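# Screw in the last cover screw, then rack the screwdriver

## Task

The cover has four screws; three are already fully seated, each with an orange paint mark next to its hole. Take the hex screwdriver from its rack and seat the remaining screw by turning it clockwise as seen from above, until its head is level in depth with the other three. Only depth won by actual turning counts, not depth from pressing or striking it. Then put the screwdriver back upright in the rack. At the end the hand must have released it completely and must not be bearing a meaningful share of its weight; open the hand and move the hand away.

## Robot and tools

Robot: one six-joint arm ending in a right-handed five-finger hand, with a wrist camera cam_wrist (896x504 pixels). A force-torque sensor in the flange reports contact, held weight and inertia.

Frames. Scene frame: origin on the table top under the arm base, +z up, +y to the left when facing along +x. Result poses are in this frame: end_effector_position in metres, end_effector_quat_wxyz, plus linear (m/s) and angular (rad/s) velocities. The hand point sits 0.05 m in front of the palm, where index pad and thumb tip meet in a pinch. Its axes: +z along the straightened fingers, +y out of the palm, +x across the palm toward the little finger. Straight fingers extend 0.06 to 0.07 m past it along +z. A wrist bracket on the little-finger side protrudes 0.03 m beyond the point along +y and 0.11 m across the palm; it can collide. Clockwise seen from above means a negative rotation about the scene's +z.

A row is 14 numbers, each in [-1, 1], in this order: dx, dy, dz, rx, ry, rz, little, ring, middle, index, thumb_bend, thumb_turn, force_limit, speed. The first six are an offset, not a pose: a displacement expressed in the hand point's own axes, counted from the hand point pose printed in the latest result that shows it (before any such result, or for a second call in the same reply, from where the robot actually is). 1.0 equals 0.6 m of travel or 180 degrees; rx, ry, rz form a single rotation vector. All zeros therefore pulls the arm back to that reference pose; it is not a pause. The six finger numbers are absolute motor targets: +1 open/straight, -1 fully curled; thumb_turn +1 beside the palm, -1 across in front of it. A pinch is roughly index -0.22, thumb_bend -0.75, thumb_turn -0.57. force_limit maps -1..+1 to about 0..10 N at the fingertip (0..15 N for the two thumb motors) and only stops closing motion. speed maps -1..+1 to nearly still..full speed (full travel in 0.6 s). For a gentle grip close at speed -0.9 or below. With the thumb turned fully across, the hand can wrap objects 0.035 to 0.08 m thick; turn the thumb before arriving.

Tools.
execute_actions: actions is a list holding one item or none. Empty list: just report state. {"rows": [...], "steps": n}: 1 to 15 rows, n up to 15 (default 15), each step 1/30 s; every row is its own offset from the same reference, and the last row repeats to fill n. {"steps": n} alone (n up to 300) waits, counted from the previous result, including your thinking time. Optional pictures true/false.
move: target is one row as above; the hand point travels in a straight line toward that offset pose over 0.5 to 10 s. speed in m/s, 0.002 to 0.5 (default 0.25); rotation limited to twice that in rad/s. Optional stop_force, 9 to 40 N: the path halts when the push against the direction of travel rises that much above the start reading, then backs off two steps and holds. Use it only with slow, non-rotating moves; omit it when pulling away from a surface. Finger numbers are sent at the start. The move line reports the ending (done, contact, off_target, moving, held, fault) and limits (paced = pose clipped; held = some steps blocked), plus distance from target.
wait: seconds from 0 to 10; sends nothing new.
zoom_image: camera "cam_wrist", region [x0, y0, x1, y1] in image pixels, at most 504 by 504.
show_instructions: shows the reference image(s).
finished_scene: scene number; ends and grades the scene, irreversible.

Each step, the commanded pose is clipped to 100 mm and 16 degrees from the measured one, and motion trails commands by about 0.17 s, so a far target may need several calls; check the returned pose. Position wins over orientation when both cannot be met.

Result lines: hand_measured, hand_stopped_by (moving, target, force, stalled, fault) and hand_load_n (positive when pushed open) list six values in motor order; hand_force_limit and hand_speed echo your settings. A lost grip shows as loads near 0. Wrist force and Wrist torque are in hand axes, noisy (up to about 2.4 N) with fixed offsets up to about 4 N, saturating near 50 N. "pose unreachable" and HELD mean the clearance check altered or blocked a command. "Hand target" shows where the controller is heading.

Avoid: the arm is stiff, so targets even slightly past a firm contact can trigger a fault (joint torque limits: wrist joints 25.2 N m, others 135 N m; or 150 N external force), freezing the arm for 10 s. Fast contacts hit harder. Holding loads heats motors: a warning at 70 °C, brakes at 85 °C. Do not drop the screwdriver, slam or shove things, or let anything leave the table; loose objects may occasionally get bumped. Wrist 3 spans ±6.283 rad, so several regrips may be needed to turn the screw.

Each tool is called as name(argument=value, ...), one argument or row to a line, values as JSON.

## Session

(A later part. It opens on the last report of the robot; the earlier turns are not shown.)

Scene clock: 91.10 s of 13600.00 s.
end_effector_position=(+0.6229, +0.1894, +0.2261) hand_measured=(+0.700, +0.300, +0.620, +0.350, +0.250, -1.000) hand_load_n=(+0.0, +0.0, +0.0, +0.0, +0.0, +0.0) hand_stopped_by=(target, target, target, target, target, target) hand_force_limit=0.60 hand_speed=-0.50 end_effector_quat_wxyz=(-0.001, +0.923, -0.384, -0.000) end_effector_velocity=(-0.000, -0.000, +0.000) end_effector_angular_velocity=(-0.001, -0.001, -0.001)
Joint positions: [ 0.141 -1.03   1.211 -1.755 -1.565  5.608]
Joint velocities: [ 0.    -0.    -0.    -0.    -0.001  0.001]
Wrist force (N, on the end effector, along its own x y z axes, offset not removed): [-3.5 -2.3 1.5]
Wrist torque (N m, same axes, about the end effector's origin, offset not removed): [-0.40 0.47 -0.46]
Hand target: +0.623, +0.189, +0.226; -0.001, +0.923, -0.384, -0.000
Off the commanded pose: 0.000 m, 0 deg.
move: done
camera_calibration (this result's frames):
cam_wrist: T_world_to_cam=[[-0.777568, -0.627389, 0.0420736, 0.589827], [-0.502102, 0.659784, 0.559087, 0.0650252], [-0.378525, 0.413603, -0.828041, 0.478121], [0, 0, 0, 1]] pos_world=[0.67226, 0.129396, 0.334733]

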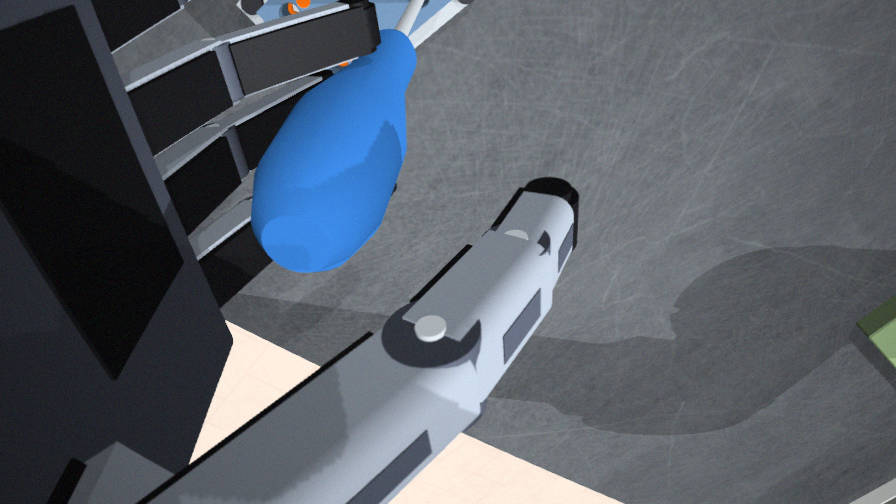

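move(
  target=[0.0458,0.0458,0,0,0,-0.5,0.7,0.3,0.62,0.35,0.25,-1,0.6,-0.5],
  speed=0.5,
)

move(
  target=[0.0458,0.0458,0,0,0,-0.5,0.7,0.3,0.62,0.35,0.25,-1,0.6,-0.5],
  speed=0.5,
)

move(
  target=[0.0458,0.0458,0,0,0,-0.5,0.7,0.3,0.62,0.35,0.25,-1,0.6,-0.5],
  speed=0.5,
)

move(
  target=[0.0458,0.0458,0,0,0,-0.5,0.7,0.3,0.62,0.35,0.25,-1,0.6,-0.5],
  speed=0.5,
)

move(
  target=[0.0458,0.0458,0,0,0,-0.5,0.7,0.3,0.62,0.35,0.25,-1,0.6,-0.5],
  speed=0.5,
)

move(
  target=[0.0458,0.0458,0,0,0,-0.5,0.7,0.3,0.62,0.35,0.25,-1,0.6,-0.5],
  speed=0.5,
)

move(
  target=[0.0458,0.0458,0,0,0,-0.5,0.7,0.3,0.62,0.35,0.25,-1,0.6,-0.5],
  speed=0.5,
)

move(
  target=[0,0,0,0,0,0,0.7,0.0,0.45,0.12,0.0,-1,0.2,-0.7],
)

move(
  target=[0,0,0,0,0,0,0.7,0.0,0.2,0.12,-0.4,-1,0.6,-0.8],
)

Scene clock: 95.17 s of 13600.00 s.
end_effector_position=(+0.6228, +0.1505, +0.2261) hand_measured=(+0.700, +0.300, +0.620, +0.350, +0.250, -1.000) hand_load_n=(+0.0, +0.0, +0.0, +0.0, +0.0, +0.0) hand_stopped_by=(target, target, target, target, target, target) hand_force_limit=0.60 hand_speed=-0.50 end_effector_quat_wxyz=(-0.001, +0.925, +0.381, +0.000) end_effector_velocity=(+0.000, -0.000, +0.000) end_effector_angular_velocity=(+0.002, -0.002, +0.010)
Joint positions: [ 0.163 -1.22   1.492 -1.846 -1.566  4.061]
Joint velocities: [-0.001 -0.003  0.004 -0.003  0.002 -0.012]
Wrist force (N, on the end effector, along its own x y z axes, offset not removed): [-3.9 -2.0 1.2]
Wrist torque (N m, same axes, about the end effector's origin, offset not removed): [-0.33 0.58 -0.36]
Hand target: +0.623, +0.150, +0.226; -0.001, +0.924, +0.381, +0.000
Off the commanded pose: 0.000 m, 0 deg.
move: done
camera_calibration (this result's frames):
cam_wrist: T_world_to_cam=[[0.62648, -0.778288, 0.0423299, -0.286441], [-0.66118, -0.501886, 0.55763, 0.364837], [-0.412752, -0.377332, -0.829009, 0.634731], [0, 0, 0, 1]] pos_world=[0.682659, 0.199677, 0.334879]

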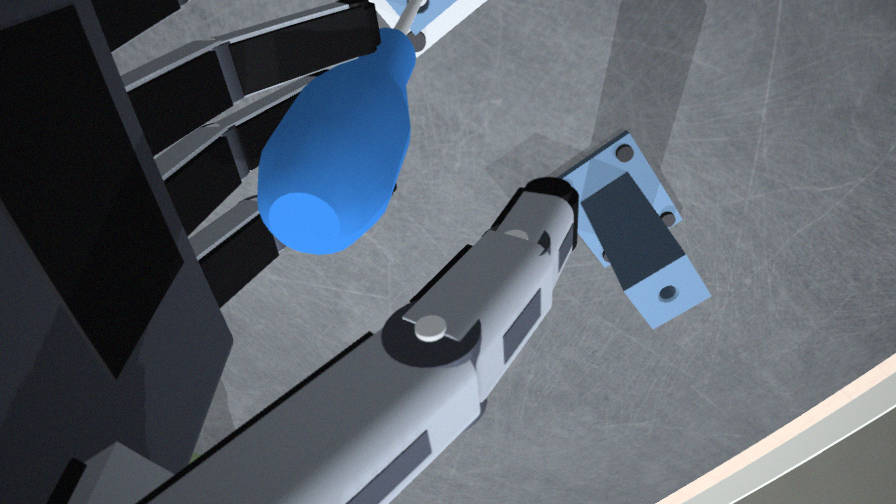

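Scene clock: 97.40 s of 13600.00 s.
end_effector_position=(+0.6617, +0.1503, +0.2262) hand_measured=(+0.700, +0.300, +0.620, +0.350, +0.250, -1.000) hand_load_n=(+0.0, +0.0, +0.0, +0.0, +0.0, +0.0) hand_stopped_by=(target, target, target, target, target, target) hand_force_limit=0.60 hand_speed=-0.50 end_effector_quat_wxyz=(-0.000, +0.385, +0.923, +0.001) end_effector_velocity=(+0.001, -0.000, +0.000) end_effector_angular_velocity=(+0.001, -0.000, +0.011)
Joint positions: [ 0.024 -1.285  1.581 -1.869 -1.565  2.352]
Joint velocities: [-0.002  0.001 -0.002  0.001  0.001 -0.012]
Wrist force (N, on the end effector, along its own x y z axes, offset not removed): [-2.5 -1.7 0.7]
Wrist torque (N m, same axes, about the end effector's origin, offset not removed): [-0.23 0.32 -0.37]
Hand target: +0.662, +0.150, +0.226; -0.000, +0.385, +0.923, +0.001
Off the commanded pose: 0.000 m, 0 deg.
move: done
camera_calibration (this result's frames):
cam_wrist: T_world_to_cam=[[0.778932, 0.625563, 0.0439979, -0.6232], [0.500339, -0.662236, 0.557768, -0.354088], [0.378056, -0.412449, -0.82883, 0.132707], [0, 0, 0, 1]] pos_world=[0.612423, 0.210096, 0.33491]

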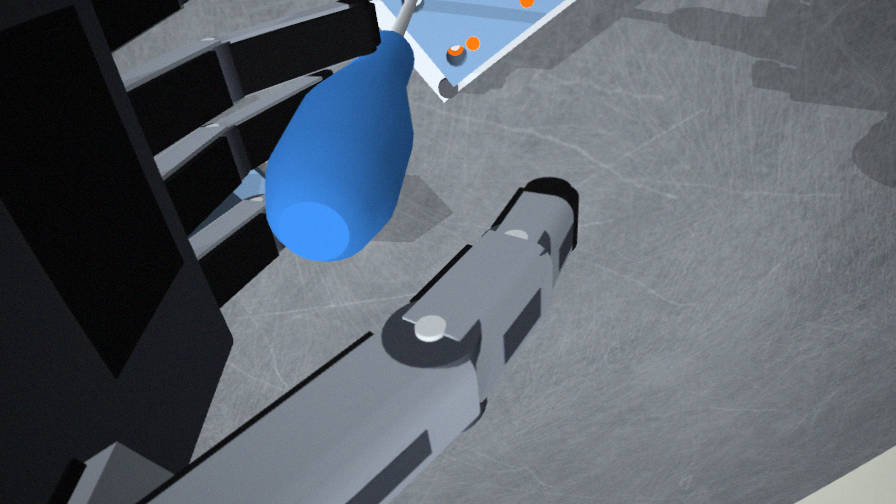

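Scene clock: 99.63 s of 13600.00 s.
end_effector_position=(+0.6619, +0.1892, +0.2261) hand_measured=(+0.700, +0.300, +0.620, +0.350, +0.250, -1.000) hand_load_n=(+0.0, +0.0, +0.0, +0.0, +0.0, +0.0) hand_stopped_by=(target, target, target, target, target, target) hand_force_limit=0.60 hand_speed=-0.50 end_effector_quat_wxyz=(+0.000, -0.380, +0.925, +0.000) end_effector_velocity=(+0.000, +0.000, +0.000) end_effector_angular_velocity=(+0.000, +0.000, +0.010)
Joint positions: [ 0.018 -1.091  1.306 -1.788 -1.565  0.776]
Joint velocities: [ 0.001  0.002 -0.004  0.002  0.    -0.009]
Wrist force (N, on the end effector, along its own x y z axes, offset not removed): [-3.2 -1.9 -0.2]
Wrist torque (N m, same axes, about the end effector's origin, offset not removed): [-0.12 0.40 -0.47]
Hand target: +0.662, +0.189, +0.226; +0.000, -0.380, +0.925, +0.000
Off the commanded pose: 0.000 m, 0 deg.
move: done
camera_calibration (this result's frames):
cam_wrist: T_world_to_cam=[[-0.62484, 0.779531, 0.0436683, 0.252413], [0.661922, 0.499249, 0.559116, -0.655383], [0.414047, 0.378263, -0.827939, -0.0249507], [0, 0, 0, 1]] pos_world=[0.601861, 0.139874, 0.334755]

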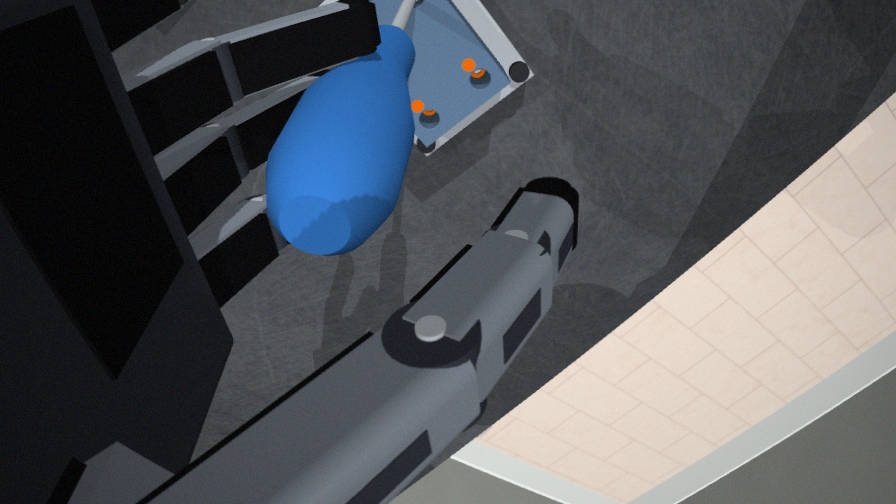

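Scene clock: 101.87 s of 13600.00 s.
end_effector_position=(+0.6230, +0.1895, +0.2261) hand_measured=(+0.700, +0.300, +0.620, +0.350, +0.250, -1.000) hand_load_n=(+0.0, +0.0, +0.0, +0.0, +0.0, +0.0) hand_stopped_by=(target, target, target, target, target, target) hand_force_limit=0.60 hand_speed=-0.50 end_effector_quat_wxyz=(-0.000, +0.922, -0.386, -0.000) end_effector_velocity=(-0.000, -0.000, -0.000) end_effector_angular_velocity=(+0.001, +0.000, +0.009)
Joint positions: [ 0.14  -1.03   1.21  -1.755 -1.566 -0.671]
Joint velocities: [ 0.001 -0.001  0.002 -0.001  0.001 -0.009]
Wrist force (N, on the end effector, along its own x y z axes, offset not removed): [-2.6 0.8 1.3]
Wrist torque (N m, same axes, about the end effector's origin, offset not removed): [0.12 0.31 -0.32]
Hand target: +0.623, +0.189, +0.226; -0.001, +0.923, -0.386, -0.000
Off the commanded pose: 0.000 m, 0 deg.
move: done
camera_calibration (this result's frames):
cam_wrist: T_world_to_cam=[[-0.780186, -0.624117, 0.0422756, 0.590908], [-0.499391, 0.662118, 0.558756, 0.062959], [-0.376721, 0.414821, -0.828254, 0.476785], [0, 0, 0, 1]] pos_world=[0.672075, 0.129329, 0.33474]

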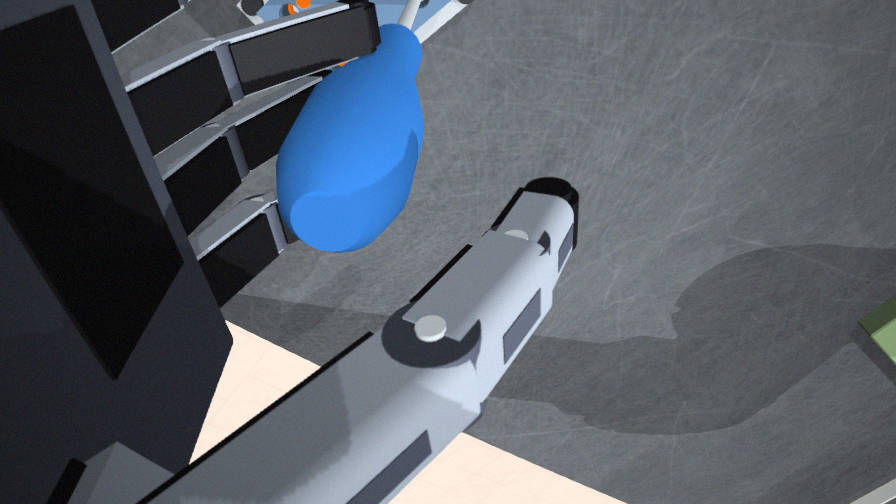

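Scene clock: 104.10 s of 13600.00 s.
end_effector_position=(+0.6227, +0.1506, +0.2261) hand_measured=(+0.700, +0.300, +0.620, +0.350, +0.250, -1.000) hand_load_n=(+0.0, +0.0, +0.0, +0.0, +0.0, +0.0) hand_stopped_by=(target, target, target, target, target, target) hand_force_limit=0.60 hand_speed=-0.50 end_effector_quat_wxyz=(-0.000, +0.925, +0.379, +0.000) end_effector_velocity=(+0.000, -0.001, -0.001) end_effector_angular_velocity=(+0.001, -0.000, +0.011)
Joint positions: [ 0.164 -1.219  1.491 -1.846 -1.566 -2.218]
Joint velocities: [-0.001 -0.002  0.004 -0.003  0.001 -0.013]
Wrist force (N, on the end effector, along its own x y z axes, offset not removed): [-0.6 -2.6 -1.4]
Wrist torque (N m, same axes, about the end effector's origin, offset not removed): [-0.22 0.11 -0.33]
Hand target: +0.623, +0.151, +0.226; -0.000, +0.925, +0.379, +0.000
Off the commanded pose: 0.000 m, 0 deg.
move: done
camera_calibration (this result's frames):
cam_wrist: T_world_to_cam=[[0.623219, -0.780879, 0.0427239, -0.283983], [-0.66332, -0.498877, 0.557788, 0.365673], [-0.414251, -0.375964, -0.828883, 0.635423], [0, 0, 0, 1]] pos_world=[0.682767, 0.199566, 0.334856]

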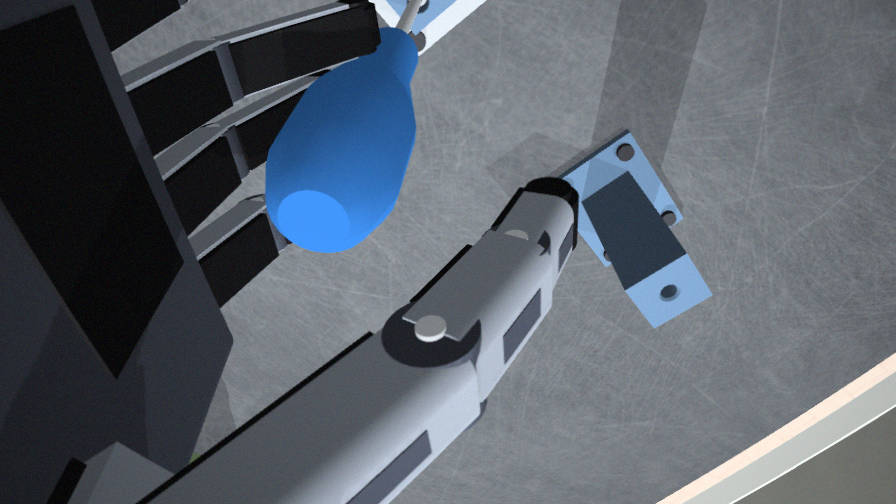

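Scene clock: 106.33 s of 13600.00 s.
end_effector_position=(+0.6616, +0.1502, +0.2262) hand_measured=(+0.700, +0.300, +0.620, +0.350, +0.250, -1.000) hand_load_n=(+0.0, +0.0, +0.0, +0.0, +0.0, +0.0) hand_stopped_by=(target, target, target, target, target, target) hand_force_limit=0.60 hand_speed=-0.50 end_effector_quat_wxyz=(+0.000, +0.387, +0.922, +0.000) end_effector_velocity=(+0.000, +0.000, +0.000) end_effector_angular_velocity=(+0.002, -0.000, +0.011)
Joint positions: [ 0.025 -1.285  1.581 -1.87  -1.566 -3.927]
Joint velocities: [-0.002  0.001 -0.002  0.001  0.002 -0.013]
Wrist force (N, on the end effector, along its own x y z axes, offset not removed): [-0.9 0.6 -0.1]
Wrist torque (N m, same axes, about the end effector's origin, offset not removed): [0.30 0.08 -0.12]
Hand target: +0.662, +0.150, +0.226; -0.000, +0.387, +0.922, +0.000
Off the commanded pose: 0.000 m, 0 deg.
move: done
camera_calibration (this result's frames):
cam_wrist: T_world_to_cam=[[0.781535, 0.622323, 0.0437974, -0.624277], [0.497518, -0.664078, 0.5581, -0.35202], [0.376403, -0.414385, -0.828617, 0.134046], [0, 0, 0, 1]] pos_world=[0.612575, 0.210279, 0.334877]

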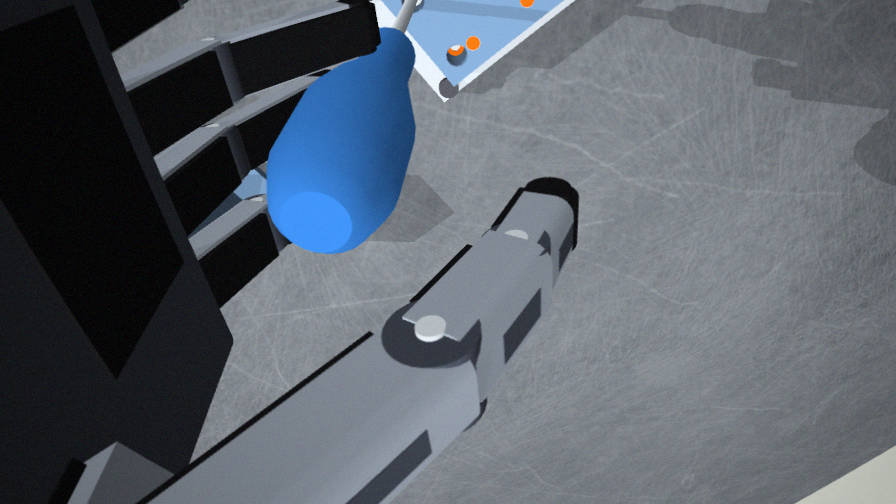

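Scene clock: 108.57 s of 13600.00 s.
end_effector_position=(+0.6620, +0.1891, +0.2261) hand_measured=(+0.700, +0.300, +0.620, +0.350, +0.250, -1.000) hand_load_n=(+0.0, +0.0, +0.0, +0.0, +0.0, +0.0) hand_stopped_by=(target, target, target, target, target, target) hand_force_limit=0.60 hand_speed=-0.50 end_effector_quat_wxyz=(+0.000, -0.378, +0.926, +0.000) end_effector_velocity=(-0.000, +0.000, +0.000) end_effector_angular_velocity=(+0.001, +0.002, +0.009)
Joint positions: [ 0.018 -1.092  1.307 -1.789 -1.566 -5.503]
Joint velocities: [ 0.001  0.003 -0.004  0.004  0.001 -0.009]
Wrist force (N, on the end effector, along its own x y z axes, offset not removed): [-2.5 -2.3 0.7]
Wrist torque (N m, same axes, about the end effector's origin, offset not removed): [-0.32 0.27 -0.41]
Hand target: +0.662, +0.189, +0.226; +0.000, -0.378, +0.926, +0.000
Off the commanded pose: 0.000 m, 0 deg.
move: done
camera_calibration (this result's frames):
cam_wrist: T_world_to_cam=[[-0.621582, 0.782153, 0.0432744, 0.249952], [0.663952, 0.496721, 0.558959, -0.656216], [0.415696, 0.376171, -0.828065, -0.0256382], [0, 0, 0, 1]] pos_world=[0.601719, 0.1401, 0.334752]

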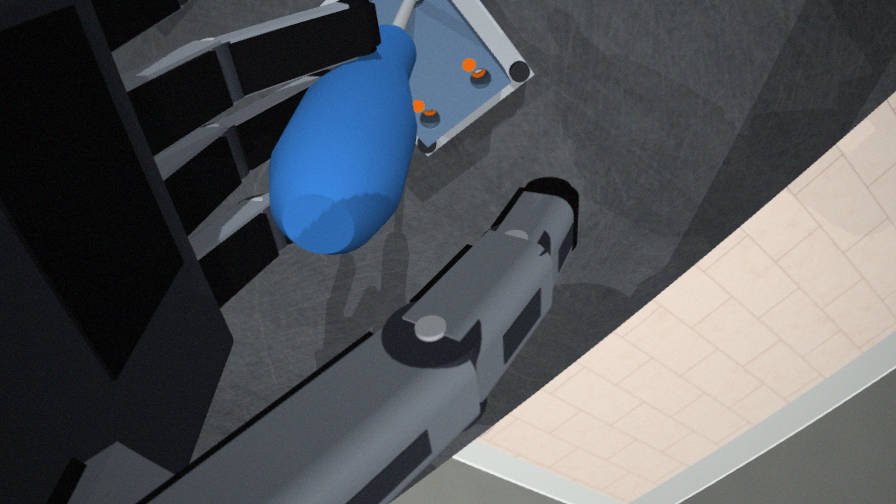

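Scene clock: 109.63 s of 13600.00 s.
end_effector_position=(+0.6620, +0.1891, +0.2261) hand_measured=(+0.700, +0.000, +0.450, +0.120, +0.002, -1.000) hand_load_n=(+0.0, +0.0, +0.0, +0.5, +1.5, +0.5) hand_stopped_by=(target, target, target, target, target, target) hand_force_limit=0.20 hand_speed=-0.70 end_effector_quat_wxyz=(+0.000, -0.378, +0.926, +0.000) end_effector_velocity=(-0.000, +0.000, -0.002) end_effector_angular_velocity=(+0.001, +0.004, +0.000)
Joint positions: [ 0.018 -1.092  1.307 -1.789 -1.566 -5.503]
Joint velocities: [-0.     0.002  0.     0.001  0.001 -0.   ]
Wrist force (N, on the end effector, along its own x y z axes, offset not removed): [-1.7 -0.9 -1.7]
Wrist torque (N m, same axes, about the end effector's origin, offset not removed): [0.12 0.20 -0.17]
Hand target: +0.662, +0.189, +0.226; +0.000, -0.378, +0.926, +0.000
Off the commanded pose: 0.000 m, 0 deg.
move: done
camera_calibration (this result's frames):
cam_wrist: T_world_to_cam=[[-0.621603, 0.782139, 0.0432296, 0.249976], [0.663891, 0.496729, 0.559025, -0.656238], [0.415762, 0.376191, -0.828023, -0.0256767], [0, 0, 0, 1]] pos_world=[0.601732, 0.140116, 0.334786]

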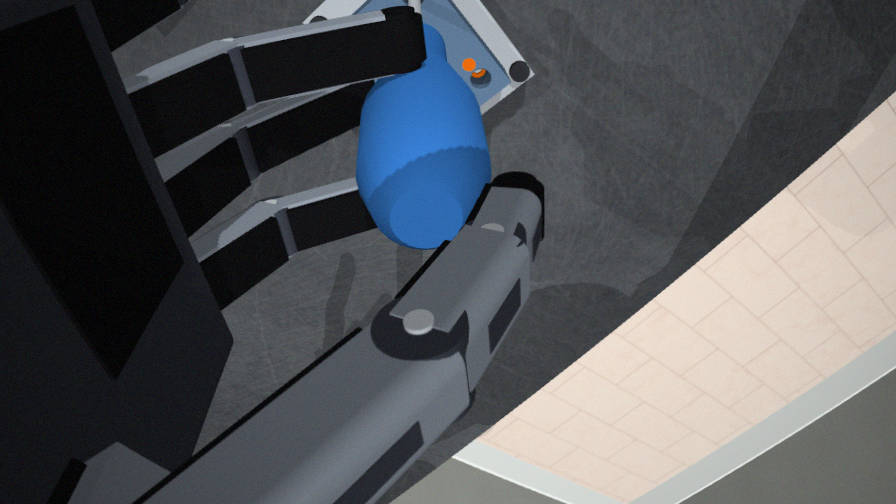

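Scene clock: 110.37 s of 13600.00 s.
end_effector_position=(+0.6620, +0.1891, +0.2262) hand_measured=(+0.700, +0.000, +0.404, +0.120, -0.070, -1.000) hand_load_n=(+0.0, +0.5, +11.5, +1.5, +11.5, +2.0) hand_stopped_by=(target, target, force, target, force, target) hand_force_limit=0.60 hand_speed=-0.80 end_effector_quat_wxyz=(+0.000, -0.378, +0.926, +0.000) end_effector_velocity=(-0.000, -0.000, +0.000) end_effector_angular_velocity=(-0.001, -0.001, +0.000)
Joint positions: [ 0.018 -1.092  1.307 -1.789 -1.566 -5.503]
Joint velocities: [-0.    -0.001 -0.     0.    -0.001 -0.   ]
Wrist force (N, on the end effector, along its own x y z axes, offset not removed): [-1.4 -3.4 -4.8]
Wrist torque (N m, same axes, about the end effector's origin, offset not removed): [0.69 0.14 -0.29]
Hand target: +0.662, +0.189, +0.226; +0.000, -0.378, +0.926, +0.000
Off the commanded pose: 0.000 m, 0 deg.
move: done
camera_calibration (this result's frames):
cam_wrist: T_world_to_cam=[[-0.621604, 0.782139, 0.0432126, 0.24998], [0.663876, 0.496729, 0.559043, -0.656235], [0.415784, 0.376191, -0.828012, -0.0256889], [0, 0, 0, 1]] pos_world=[0.601729, 0.140116, 0.334791]

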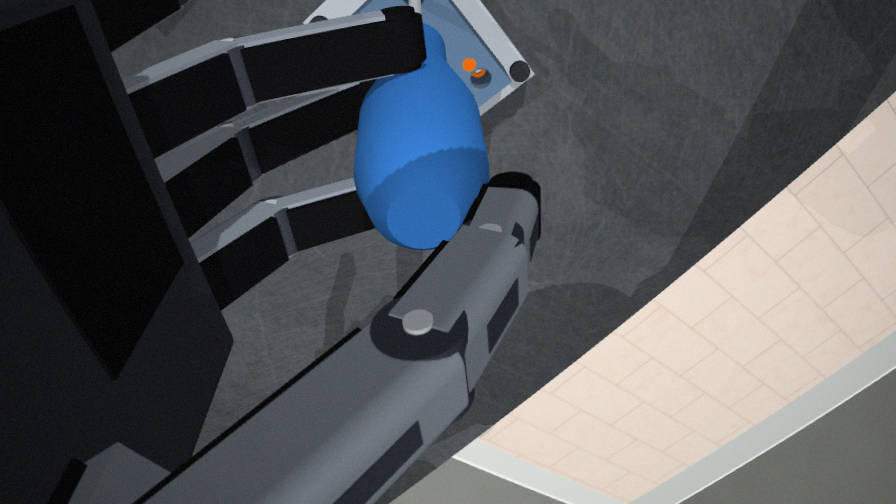

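move(
  target=[0.0134,-0.0324,0.0003,0,0,0.25,0.7,0.0,0.2,0.12,-0.4,-1,0.6,-0.8],
  speed=0.5,
)

move(
  target=[0.0134,-0.0324,0.0003,0,0,0.25,0.7,0.0,0.2,0.12,-0.4,-1,0.6,-0.8],
  speed=0.5,
)

move(
  target=[0.0134,-0.0324,0.0003,0,0,0.25,0.7,0.0,0.2,0.12,-0.4,-1,0.6,-0.8],
  speed=0.5,
)

move(
  target=[0.0134,-0.0324,0.0003,0,0,0.25,0.7,0.0,0.2,0.12,-0.4,-1,0.6,-0.8],
  speed=0.5,
)

move(
  target=[0.0134,-0.0324,0.0003,0,0,0.25,0.7,0.0,0.2,0.12,-0.4,-1,0.6,-0.8],
  speed=0.5,
)

move(
  target=[0.0134,-0.0324,0.0003,0,0,0.25,0.7,0.0,0.2,0.12,-0.4,-1,0.6,-0.8],
  speed=0.5,
)

move(
  target=[0.0134,-0.0324,0.0003,0,0,0.25,0.7,0.0,0.2,0.12,-0.4,-1,0.6,-0.8],
  speed=0.5,
)

Scene clock: 112.90 s of 13600.00 s.
end_effector_position=(+0.6698, +0.1696, +0.2260) hand_measured=(+0.700, +0.000, +0.404, +0.120, -0.070, -1.000) hand_load_n=(+0.0, +0.0, +12.5, +1.0, +12.0, +2.5) hand_stopped_by=(target, target, force, target, force, target) hand_force_limit=0.60 hand_speed=-0.80 end_effector_quat_wxyz=(+0.000, +0.005, +1.000, +0.000) end_effector_velocity=(+0.000, +0.000, +0.000) end_effector_angular_velocity=(-0.000, -0.002, -0.011)
Joint positions: [-0.007 -1.2    1.465 -1.839 -1.566 -4.744]
Joint velocities: [ 0.001 -0.002  0.002 -0.002 -0.     0.012]
Wrist force (N, on the end effector, along its own x y z axes, offset not removed): [-2.8 -4.4 -4.0]
Wrist torque (N m, same axes, about the end effector's origin, offset not removed): [0.72 0.52 -0.53]
Hand target: +0.670, +0.170, +0.226; +0.000, +0.005, +1.000, +0.000
Off the commanded pose: 0.000 m, 0 deg.
move: done
camera_calibration (this result's frames):
cam_wrist: T_world_to_cam=[[0.112517, 0.99268, 0.0438853, -0.257422], [0.820965, -0.117753, 0.558704, -0.652622], [0.559782, -0.0268352, -0.828205, -0.0497999], [0, 0, 0, 1]] pos_world=[0.592621, 0.177353, 0.334675]

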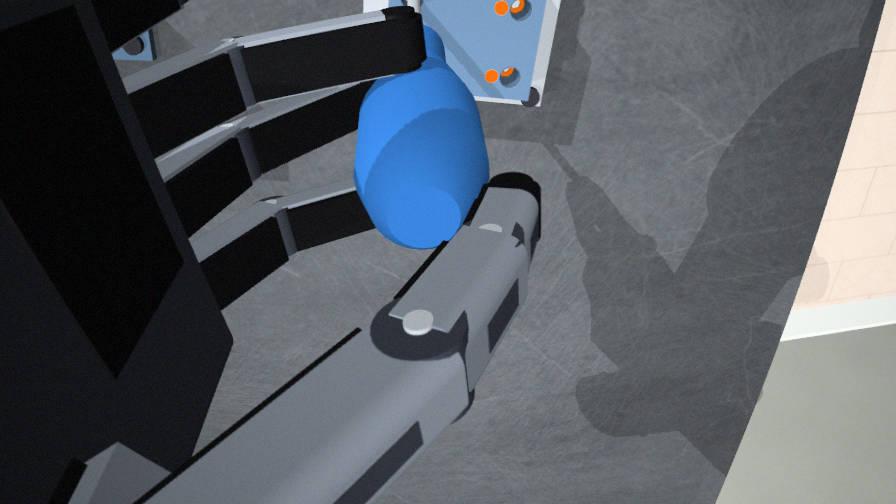

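Scene clock: 114.33 s of 13600.00 s.
end_effector_position=(+0.6616, +0.1502, +0.2258) hand_measured=(+0.700, +0.000, +0.404, +0.120, -0.070, -1.000) hand_load_n=(+0.0, +0.0, +12.0, +1.0, +11.5, +2.5) hand_stopped_by=(target, target, force, target, force, target) hand_force_limit=0.60 hand_speed=-0.80 end_effector_quat_wxyz=(+0.000, +0.387, +0.922, +0.000) end_effector_velocity=(+0.000, -0.000, +0.000) end_effector_angular_velocity=(-0.002, -0.001, -0.010)
Joint positions: [ 0.025 -1.285  1.582 -1.871 -1.566 -3.928]
Joint velocities: [ 0.002 -0.     0.    -0.001 -0.002  0.012]
Wrist force (N, on the end effector, along its own x y z axes, offset not removed): [-0.8 -4.8 -3.3]
Wrist torque (N m, same axes, about the end effector's origin, offset not removed): [0.65 0.21 -0.34]
Hand target: +0.662, +0.150, +0.226; +0.000, +0.387, +0.922, +0.000
Off the commanded pose: 0.000 m, 0 deg.
move: done
camera_calibration (this result's frames):
cam_wrist: T_world_to_cam=[[0.780833, 0.623185, 0.0440531, -0.623968], [0.498165, -0.663635, 0.558051, -0.352347], [0.377004, -0.413799, -0.828637, 0.133292], [0, 0, 0, 1]] pos_world=[0.61249, 0.210174, 0.334566]

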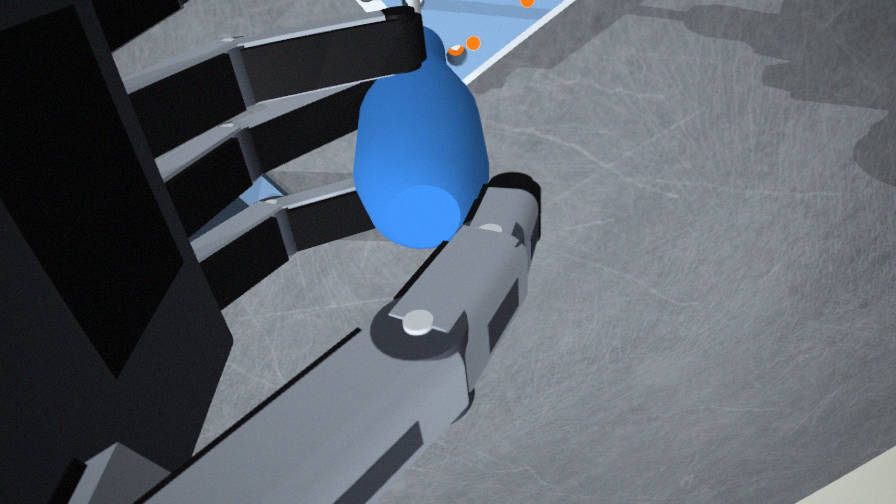

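Scene clock: 115.77 s of 13600.00 s.
end_effector_position=(+0.6421, +0.1423, +0.2256) hand_measured=(+0.700, +0.000, +0.404, +0.120, -0.068, -1.000) hand_load_n=(+0.0, +0.0, +11.0, +1.0, +10.0, +2.5) hand_stopped_by=(target, target, force, target, force, target) hand_force_limit=0.60 hand_speed=-0.80 end_effector_quat_wxyz=(-0.000, +0.710, +0.705, +0.001) end_effector_velocity=(-0.000, -0.000, +0.001) end_effector_angular_velocity=(-0.001, -0.001, -0.011)
Joint positions: [ 0.099 -1.293  1.593 -1.874 -1.566 -3.069]
Joint velocities: [ 0.001 -0.    -0.002  0.002 -0.001  0.012]
Wrist force (N, on the end effector, along its own x y z axes, offset not removed): [-0.8 -5.5 -2.7]
Wrist torque (N m, same axes, about the end effector's origin, offset not removed): [0.51 0.28 -0.42]
Hand target: +0.642, +0.142, +0.226; -0.000, +0.710, +0.704, +0.000
Off the commanded pose: 0.000 m, 0 deg.
move: done
camera_calibration (this result's frames):
cam_wrist: T_world_to_cam=[[0.992932, -0.110402, 0.0435578, -0.635474], [-0.115859, -0.822061, 0.557487, 0.0692012], [-0.0257407, -0.558594, -0.829042, 0.416513], [0, 0, 0, 1]] pos_world=[0.649722, 0.219391, 0.334408]

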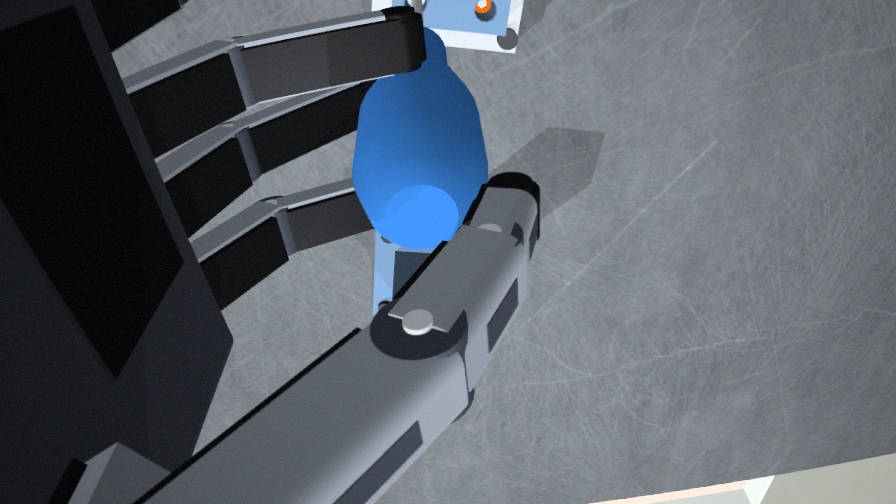

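Scene clock: 117.20 s of 13600.00 s.
end_effector_position=(+0.6227, +0.1505, +0.2254) hand_measured=(+0.700, +0.000, +0.404, +0.120, -0.070, -1.000) hand_load_n=(+0.0, +0.0, +9.5, +0.5, +8.5, +2.5) hand_stopped_by=(target, target, force, target, force, target) hand_force_limit=0.60 hand_speed=-0.80 end_effector_quat_wxyz=(-0.000, +0.925, +0.380, +0.000) end_effector_velocity=(-0.000, -0.000, -0.001) end_effector_angular_velocity=(-0.002, +0.003, -0.011)
Joint positions: [ 0.163 -1.22   1.494 -1.849 -1.566 -2.22 ]
Joint velocities: [ 0.001  0.004 -0.003  0.002 -0.002  0.012]
Wrist force (N, on the end effector, along its own x y z axes, offset not removed): [-0.7 -5.0 -2.1]
Wrist torque (N m, same axes, about the end effector's origin, offset not removed): [0.46 0.22 -0.35]
Hand target: +0.623, +0.151, +0.225; -0.000, +0.925, +0.379, +0.000
Off the commanded pose: 0.000 m, 0 deg.
move: done
camera_calibration (this result's frames):
cam_wrist: T_world_to_cam=[[0.62491, -0.779529, 0.0426712, -0.285204], [-0.662421, -0.500519, 0.557387, 0.365778], [-0.413142, -0.376583, -0.829156, 0.634274], [0, 0, 0, 1]] pos_world=[0.682571, 0.19961, 0.334202]

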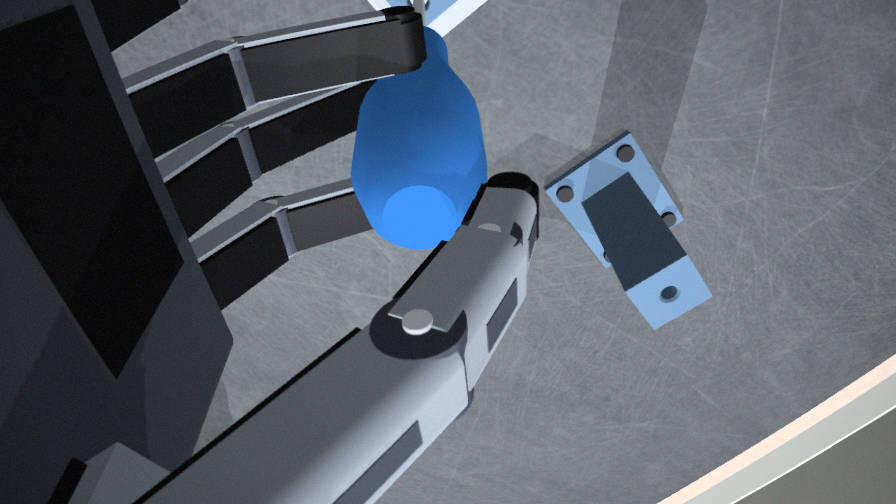

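Scene clock: 118.63 s of 13600.00 s.
end_effector_position=(+0.6147, +0.1701, +0.2252) hand_measured=(+0.700, +0.000, +0.404, +0.120, -0.070, -1.000) hand_load_n=(+0.0, +0.0, +9.0, +0.5, +7.5, +3.0) hand_stopped_by=(target, target, force, target, force, target) hand_force_limit=0.60 hand_speed=-0.80 end_effector_quat_wxyz=(-0.001, +1.000, -0.003, +0.000) end_effector_velocity=(-0.000, -0.000, +0.001) end_effector_angular_velocity=(-0.002, -0.000, -0.012)
Joint positions: [ 0.177 -1.111  1.337 -1.801 -1.566 -1.422]
Joint velocities: [-0.     0.    -0.002  0.002 -0.002  0.012]
Wrist force (N, on the end effector, along its own x y z axes, offset not removed): [-1.6 -5.1 2.2]
Wrist torque (N m, same axes, about the end effector's origin, offset not removed): [0.43 0.29 -0.53]
Hand target: +0.615, +0.170, +0.225; -0.001, +1.000, -0.003, +0.000
Off the commanded pose: 0.000 m, 0 deg.
move: done
camera_calibration (this result's frames):
cam_wrist: T_world_to_cam=[[-0.108278, -0.993239, 0.0418649, 0.222209], [-0.822166, 0.113144, 0.557891, 0.364123], [-0.558855, 0.0259874, -0.828858, 0.659214], [0, 0, 0, 1]] pos_world=[0.691835, 0.162377, 0.333951]

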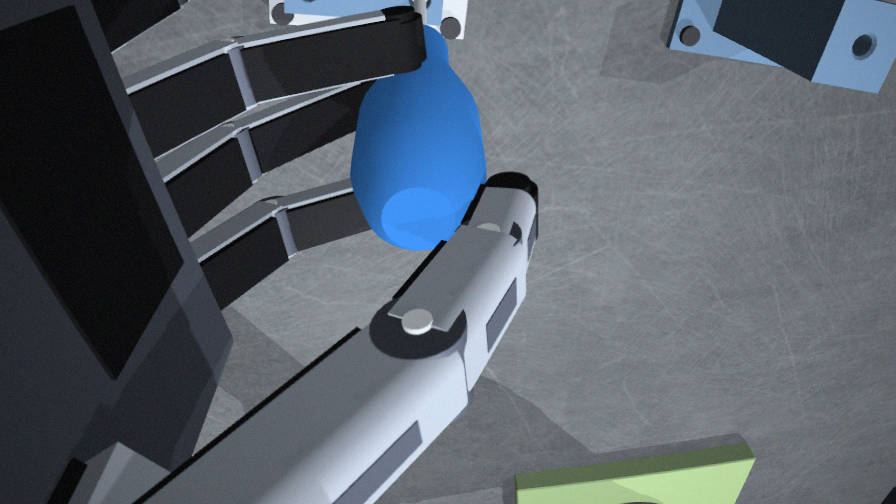

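Scene clock: 120.07 s of 13600.00 s.
end_effector_position=(+0.6229, +0.1894, +0.2250) hand_measured=(+0.700, +0.000, +0.404, +0.120, -0.070, -1.000) hand_load_n=(+0.0, +0.5, +9.0, +1.0, +7.5, +2.5) hand_stopped_by=(target, target, force, target, force, target) hand_force_limit=0.60 hand_speed=-0.80 end_effector_quat_wxyz=(-0.001, +0.923, -0.385, +0.000) end_effector_velocity=(-0.000, +0.000, +0.000) end_effector_angular_velocity=(-0.001, +0.000, -0.011)
Joint positions: [ 0.141 -1.03   1.213 -1.758 -1.566 -0.674]
Joint velocities: [-0.    -0.    -0.001  0.001 -0.001  0.01 ]
Wrist force (N, on the end effector, along its own x y z axes, offset not removed): [-0.9 -5.9 -0.2]
Wrist torque (N m, same axes, about the end effector's origin, offset not removed): [0.71 0.17 -0.40]
Hand target: +0.623, +0.189, +0.225; -0.001, +0.923, -0.385, +0.000
Off the commanded pose: 0.000 m, 0 deg.
move: done
camera_calibration (this result's frames):
cam_wrist: T_world_to_cam=[[-0.77825, -0.626567, 0.041721, 0.590236], [-0.501681, 0.660341, 0.558808, 0.065235], [-0.377681, 0.413962, -0.828247, 0.476634], [0, 0, 0, 1]] pos_world=[0.672094, 0.129437, 0.333692]

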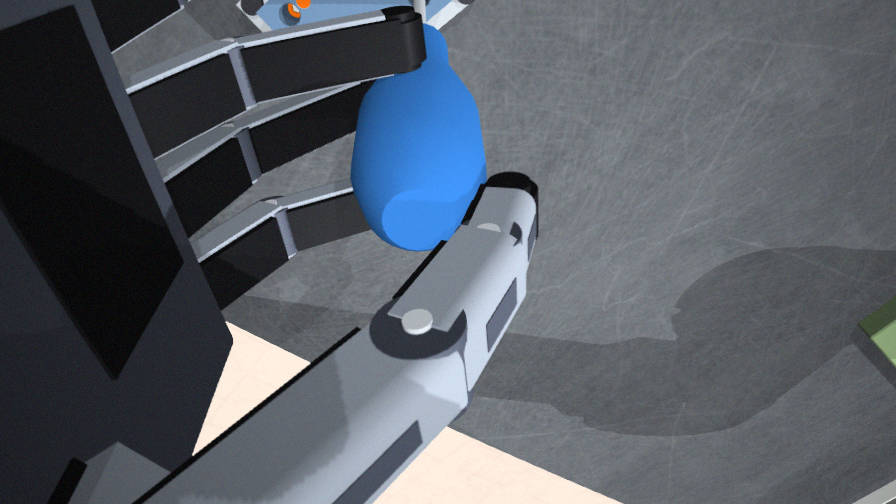

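Scene clock: 121.50 s of 13600.00 s.
end_effector_position=(+0.6424, +0.1974, +0.2249) hand_measured=(+0.700, +0.000, +0.404, +0.120, -0.070, -1.000) hand_load_n=(+0.0, +0.5, +10.0, +1.0, +9.0, +2.5) hand_stopped_by=(target, target, force, target, force, target) hand_force_limit=0.60 hand_speed=-0.80 end_effector_quat_wxyz=(-0.001, +0.706, -0.708, -0.000) end_effector_velocity=(-0.000, +0.000, +0.001) end_effector_angular_velocity=(+0.000, -0.001, -0.011)
Joint positions: [ 0.077 -1.021  1.2   -1.754 -1.565  0.047]
Joint velocities: [-0.    -0.002  0.002 -0.001 -0.     0.01 ]
Wrist force (N, on the end effector, along its own x y z axes, offset not removed): [-2.2 -6.7 -2.9]
Wrist torque (N m, same axes, about the end effector's origin, offset not removed): [1.01 0.41 -0.57]
Hand target: +0.642, +0.197, +0.225; -0.001, +0.706, -0.709, -0.000
Off the commanded pose: 0.000 m, 0 deg.
move: done
camera_calibration (this result's frames):
cam_wrist: T_world_to_cam=[[-0.99343, 0.10625, 0.0425269, 0.603776], [0.111785, 0.821219, 0.559556, -0.35615], [0.0245286, 0.560633, -0.827701, 0.193143], [0, 0, 0, 1]] pos_world=[0.634883, 0.120044, 0.333474]

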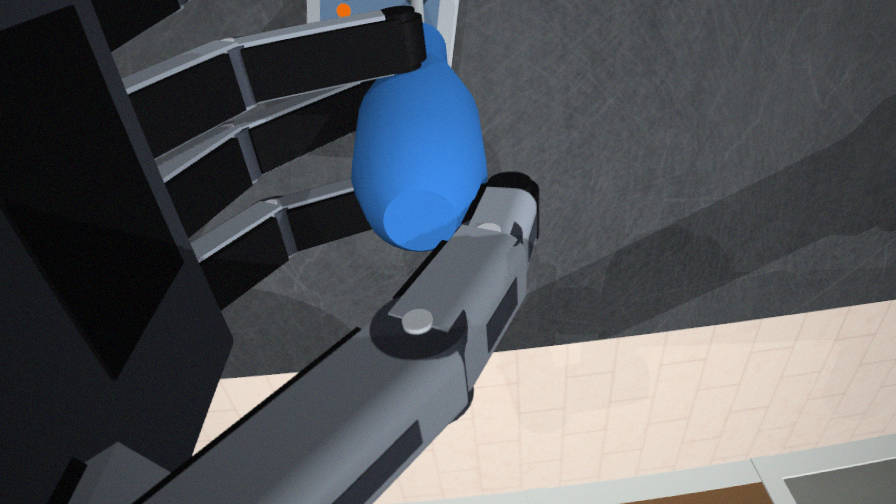

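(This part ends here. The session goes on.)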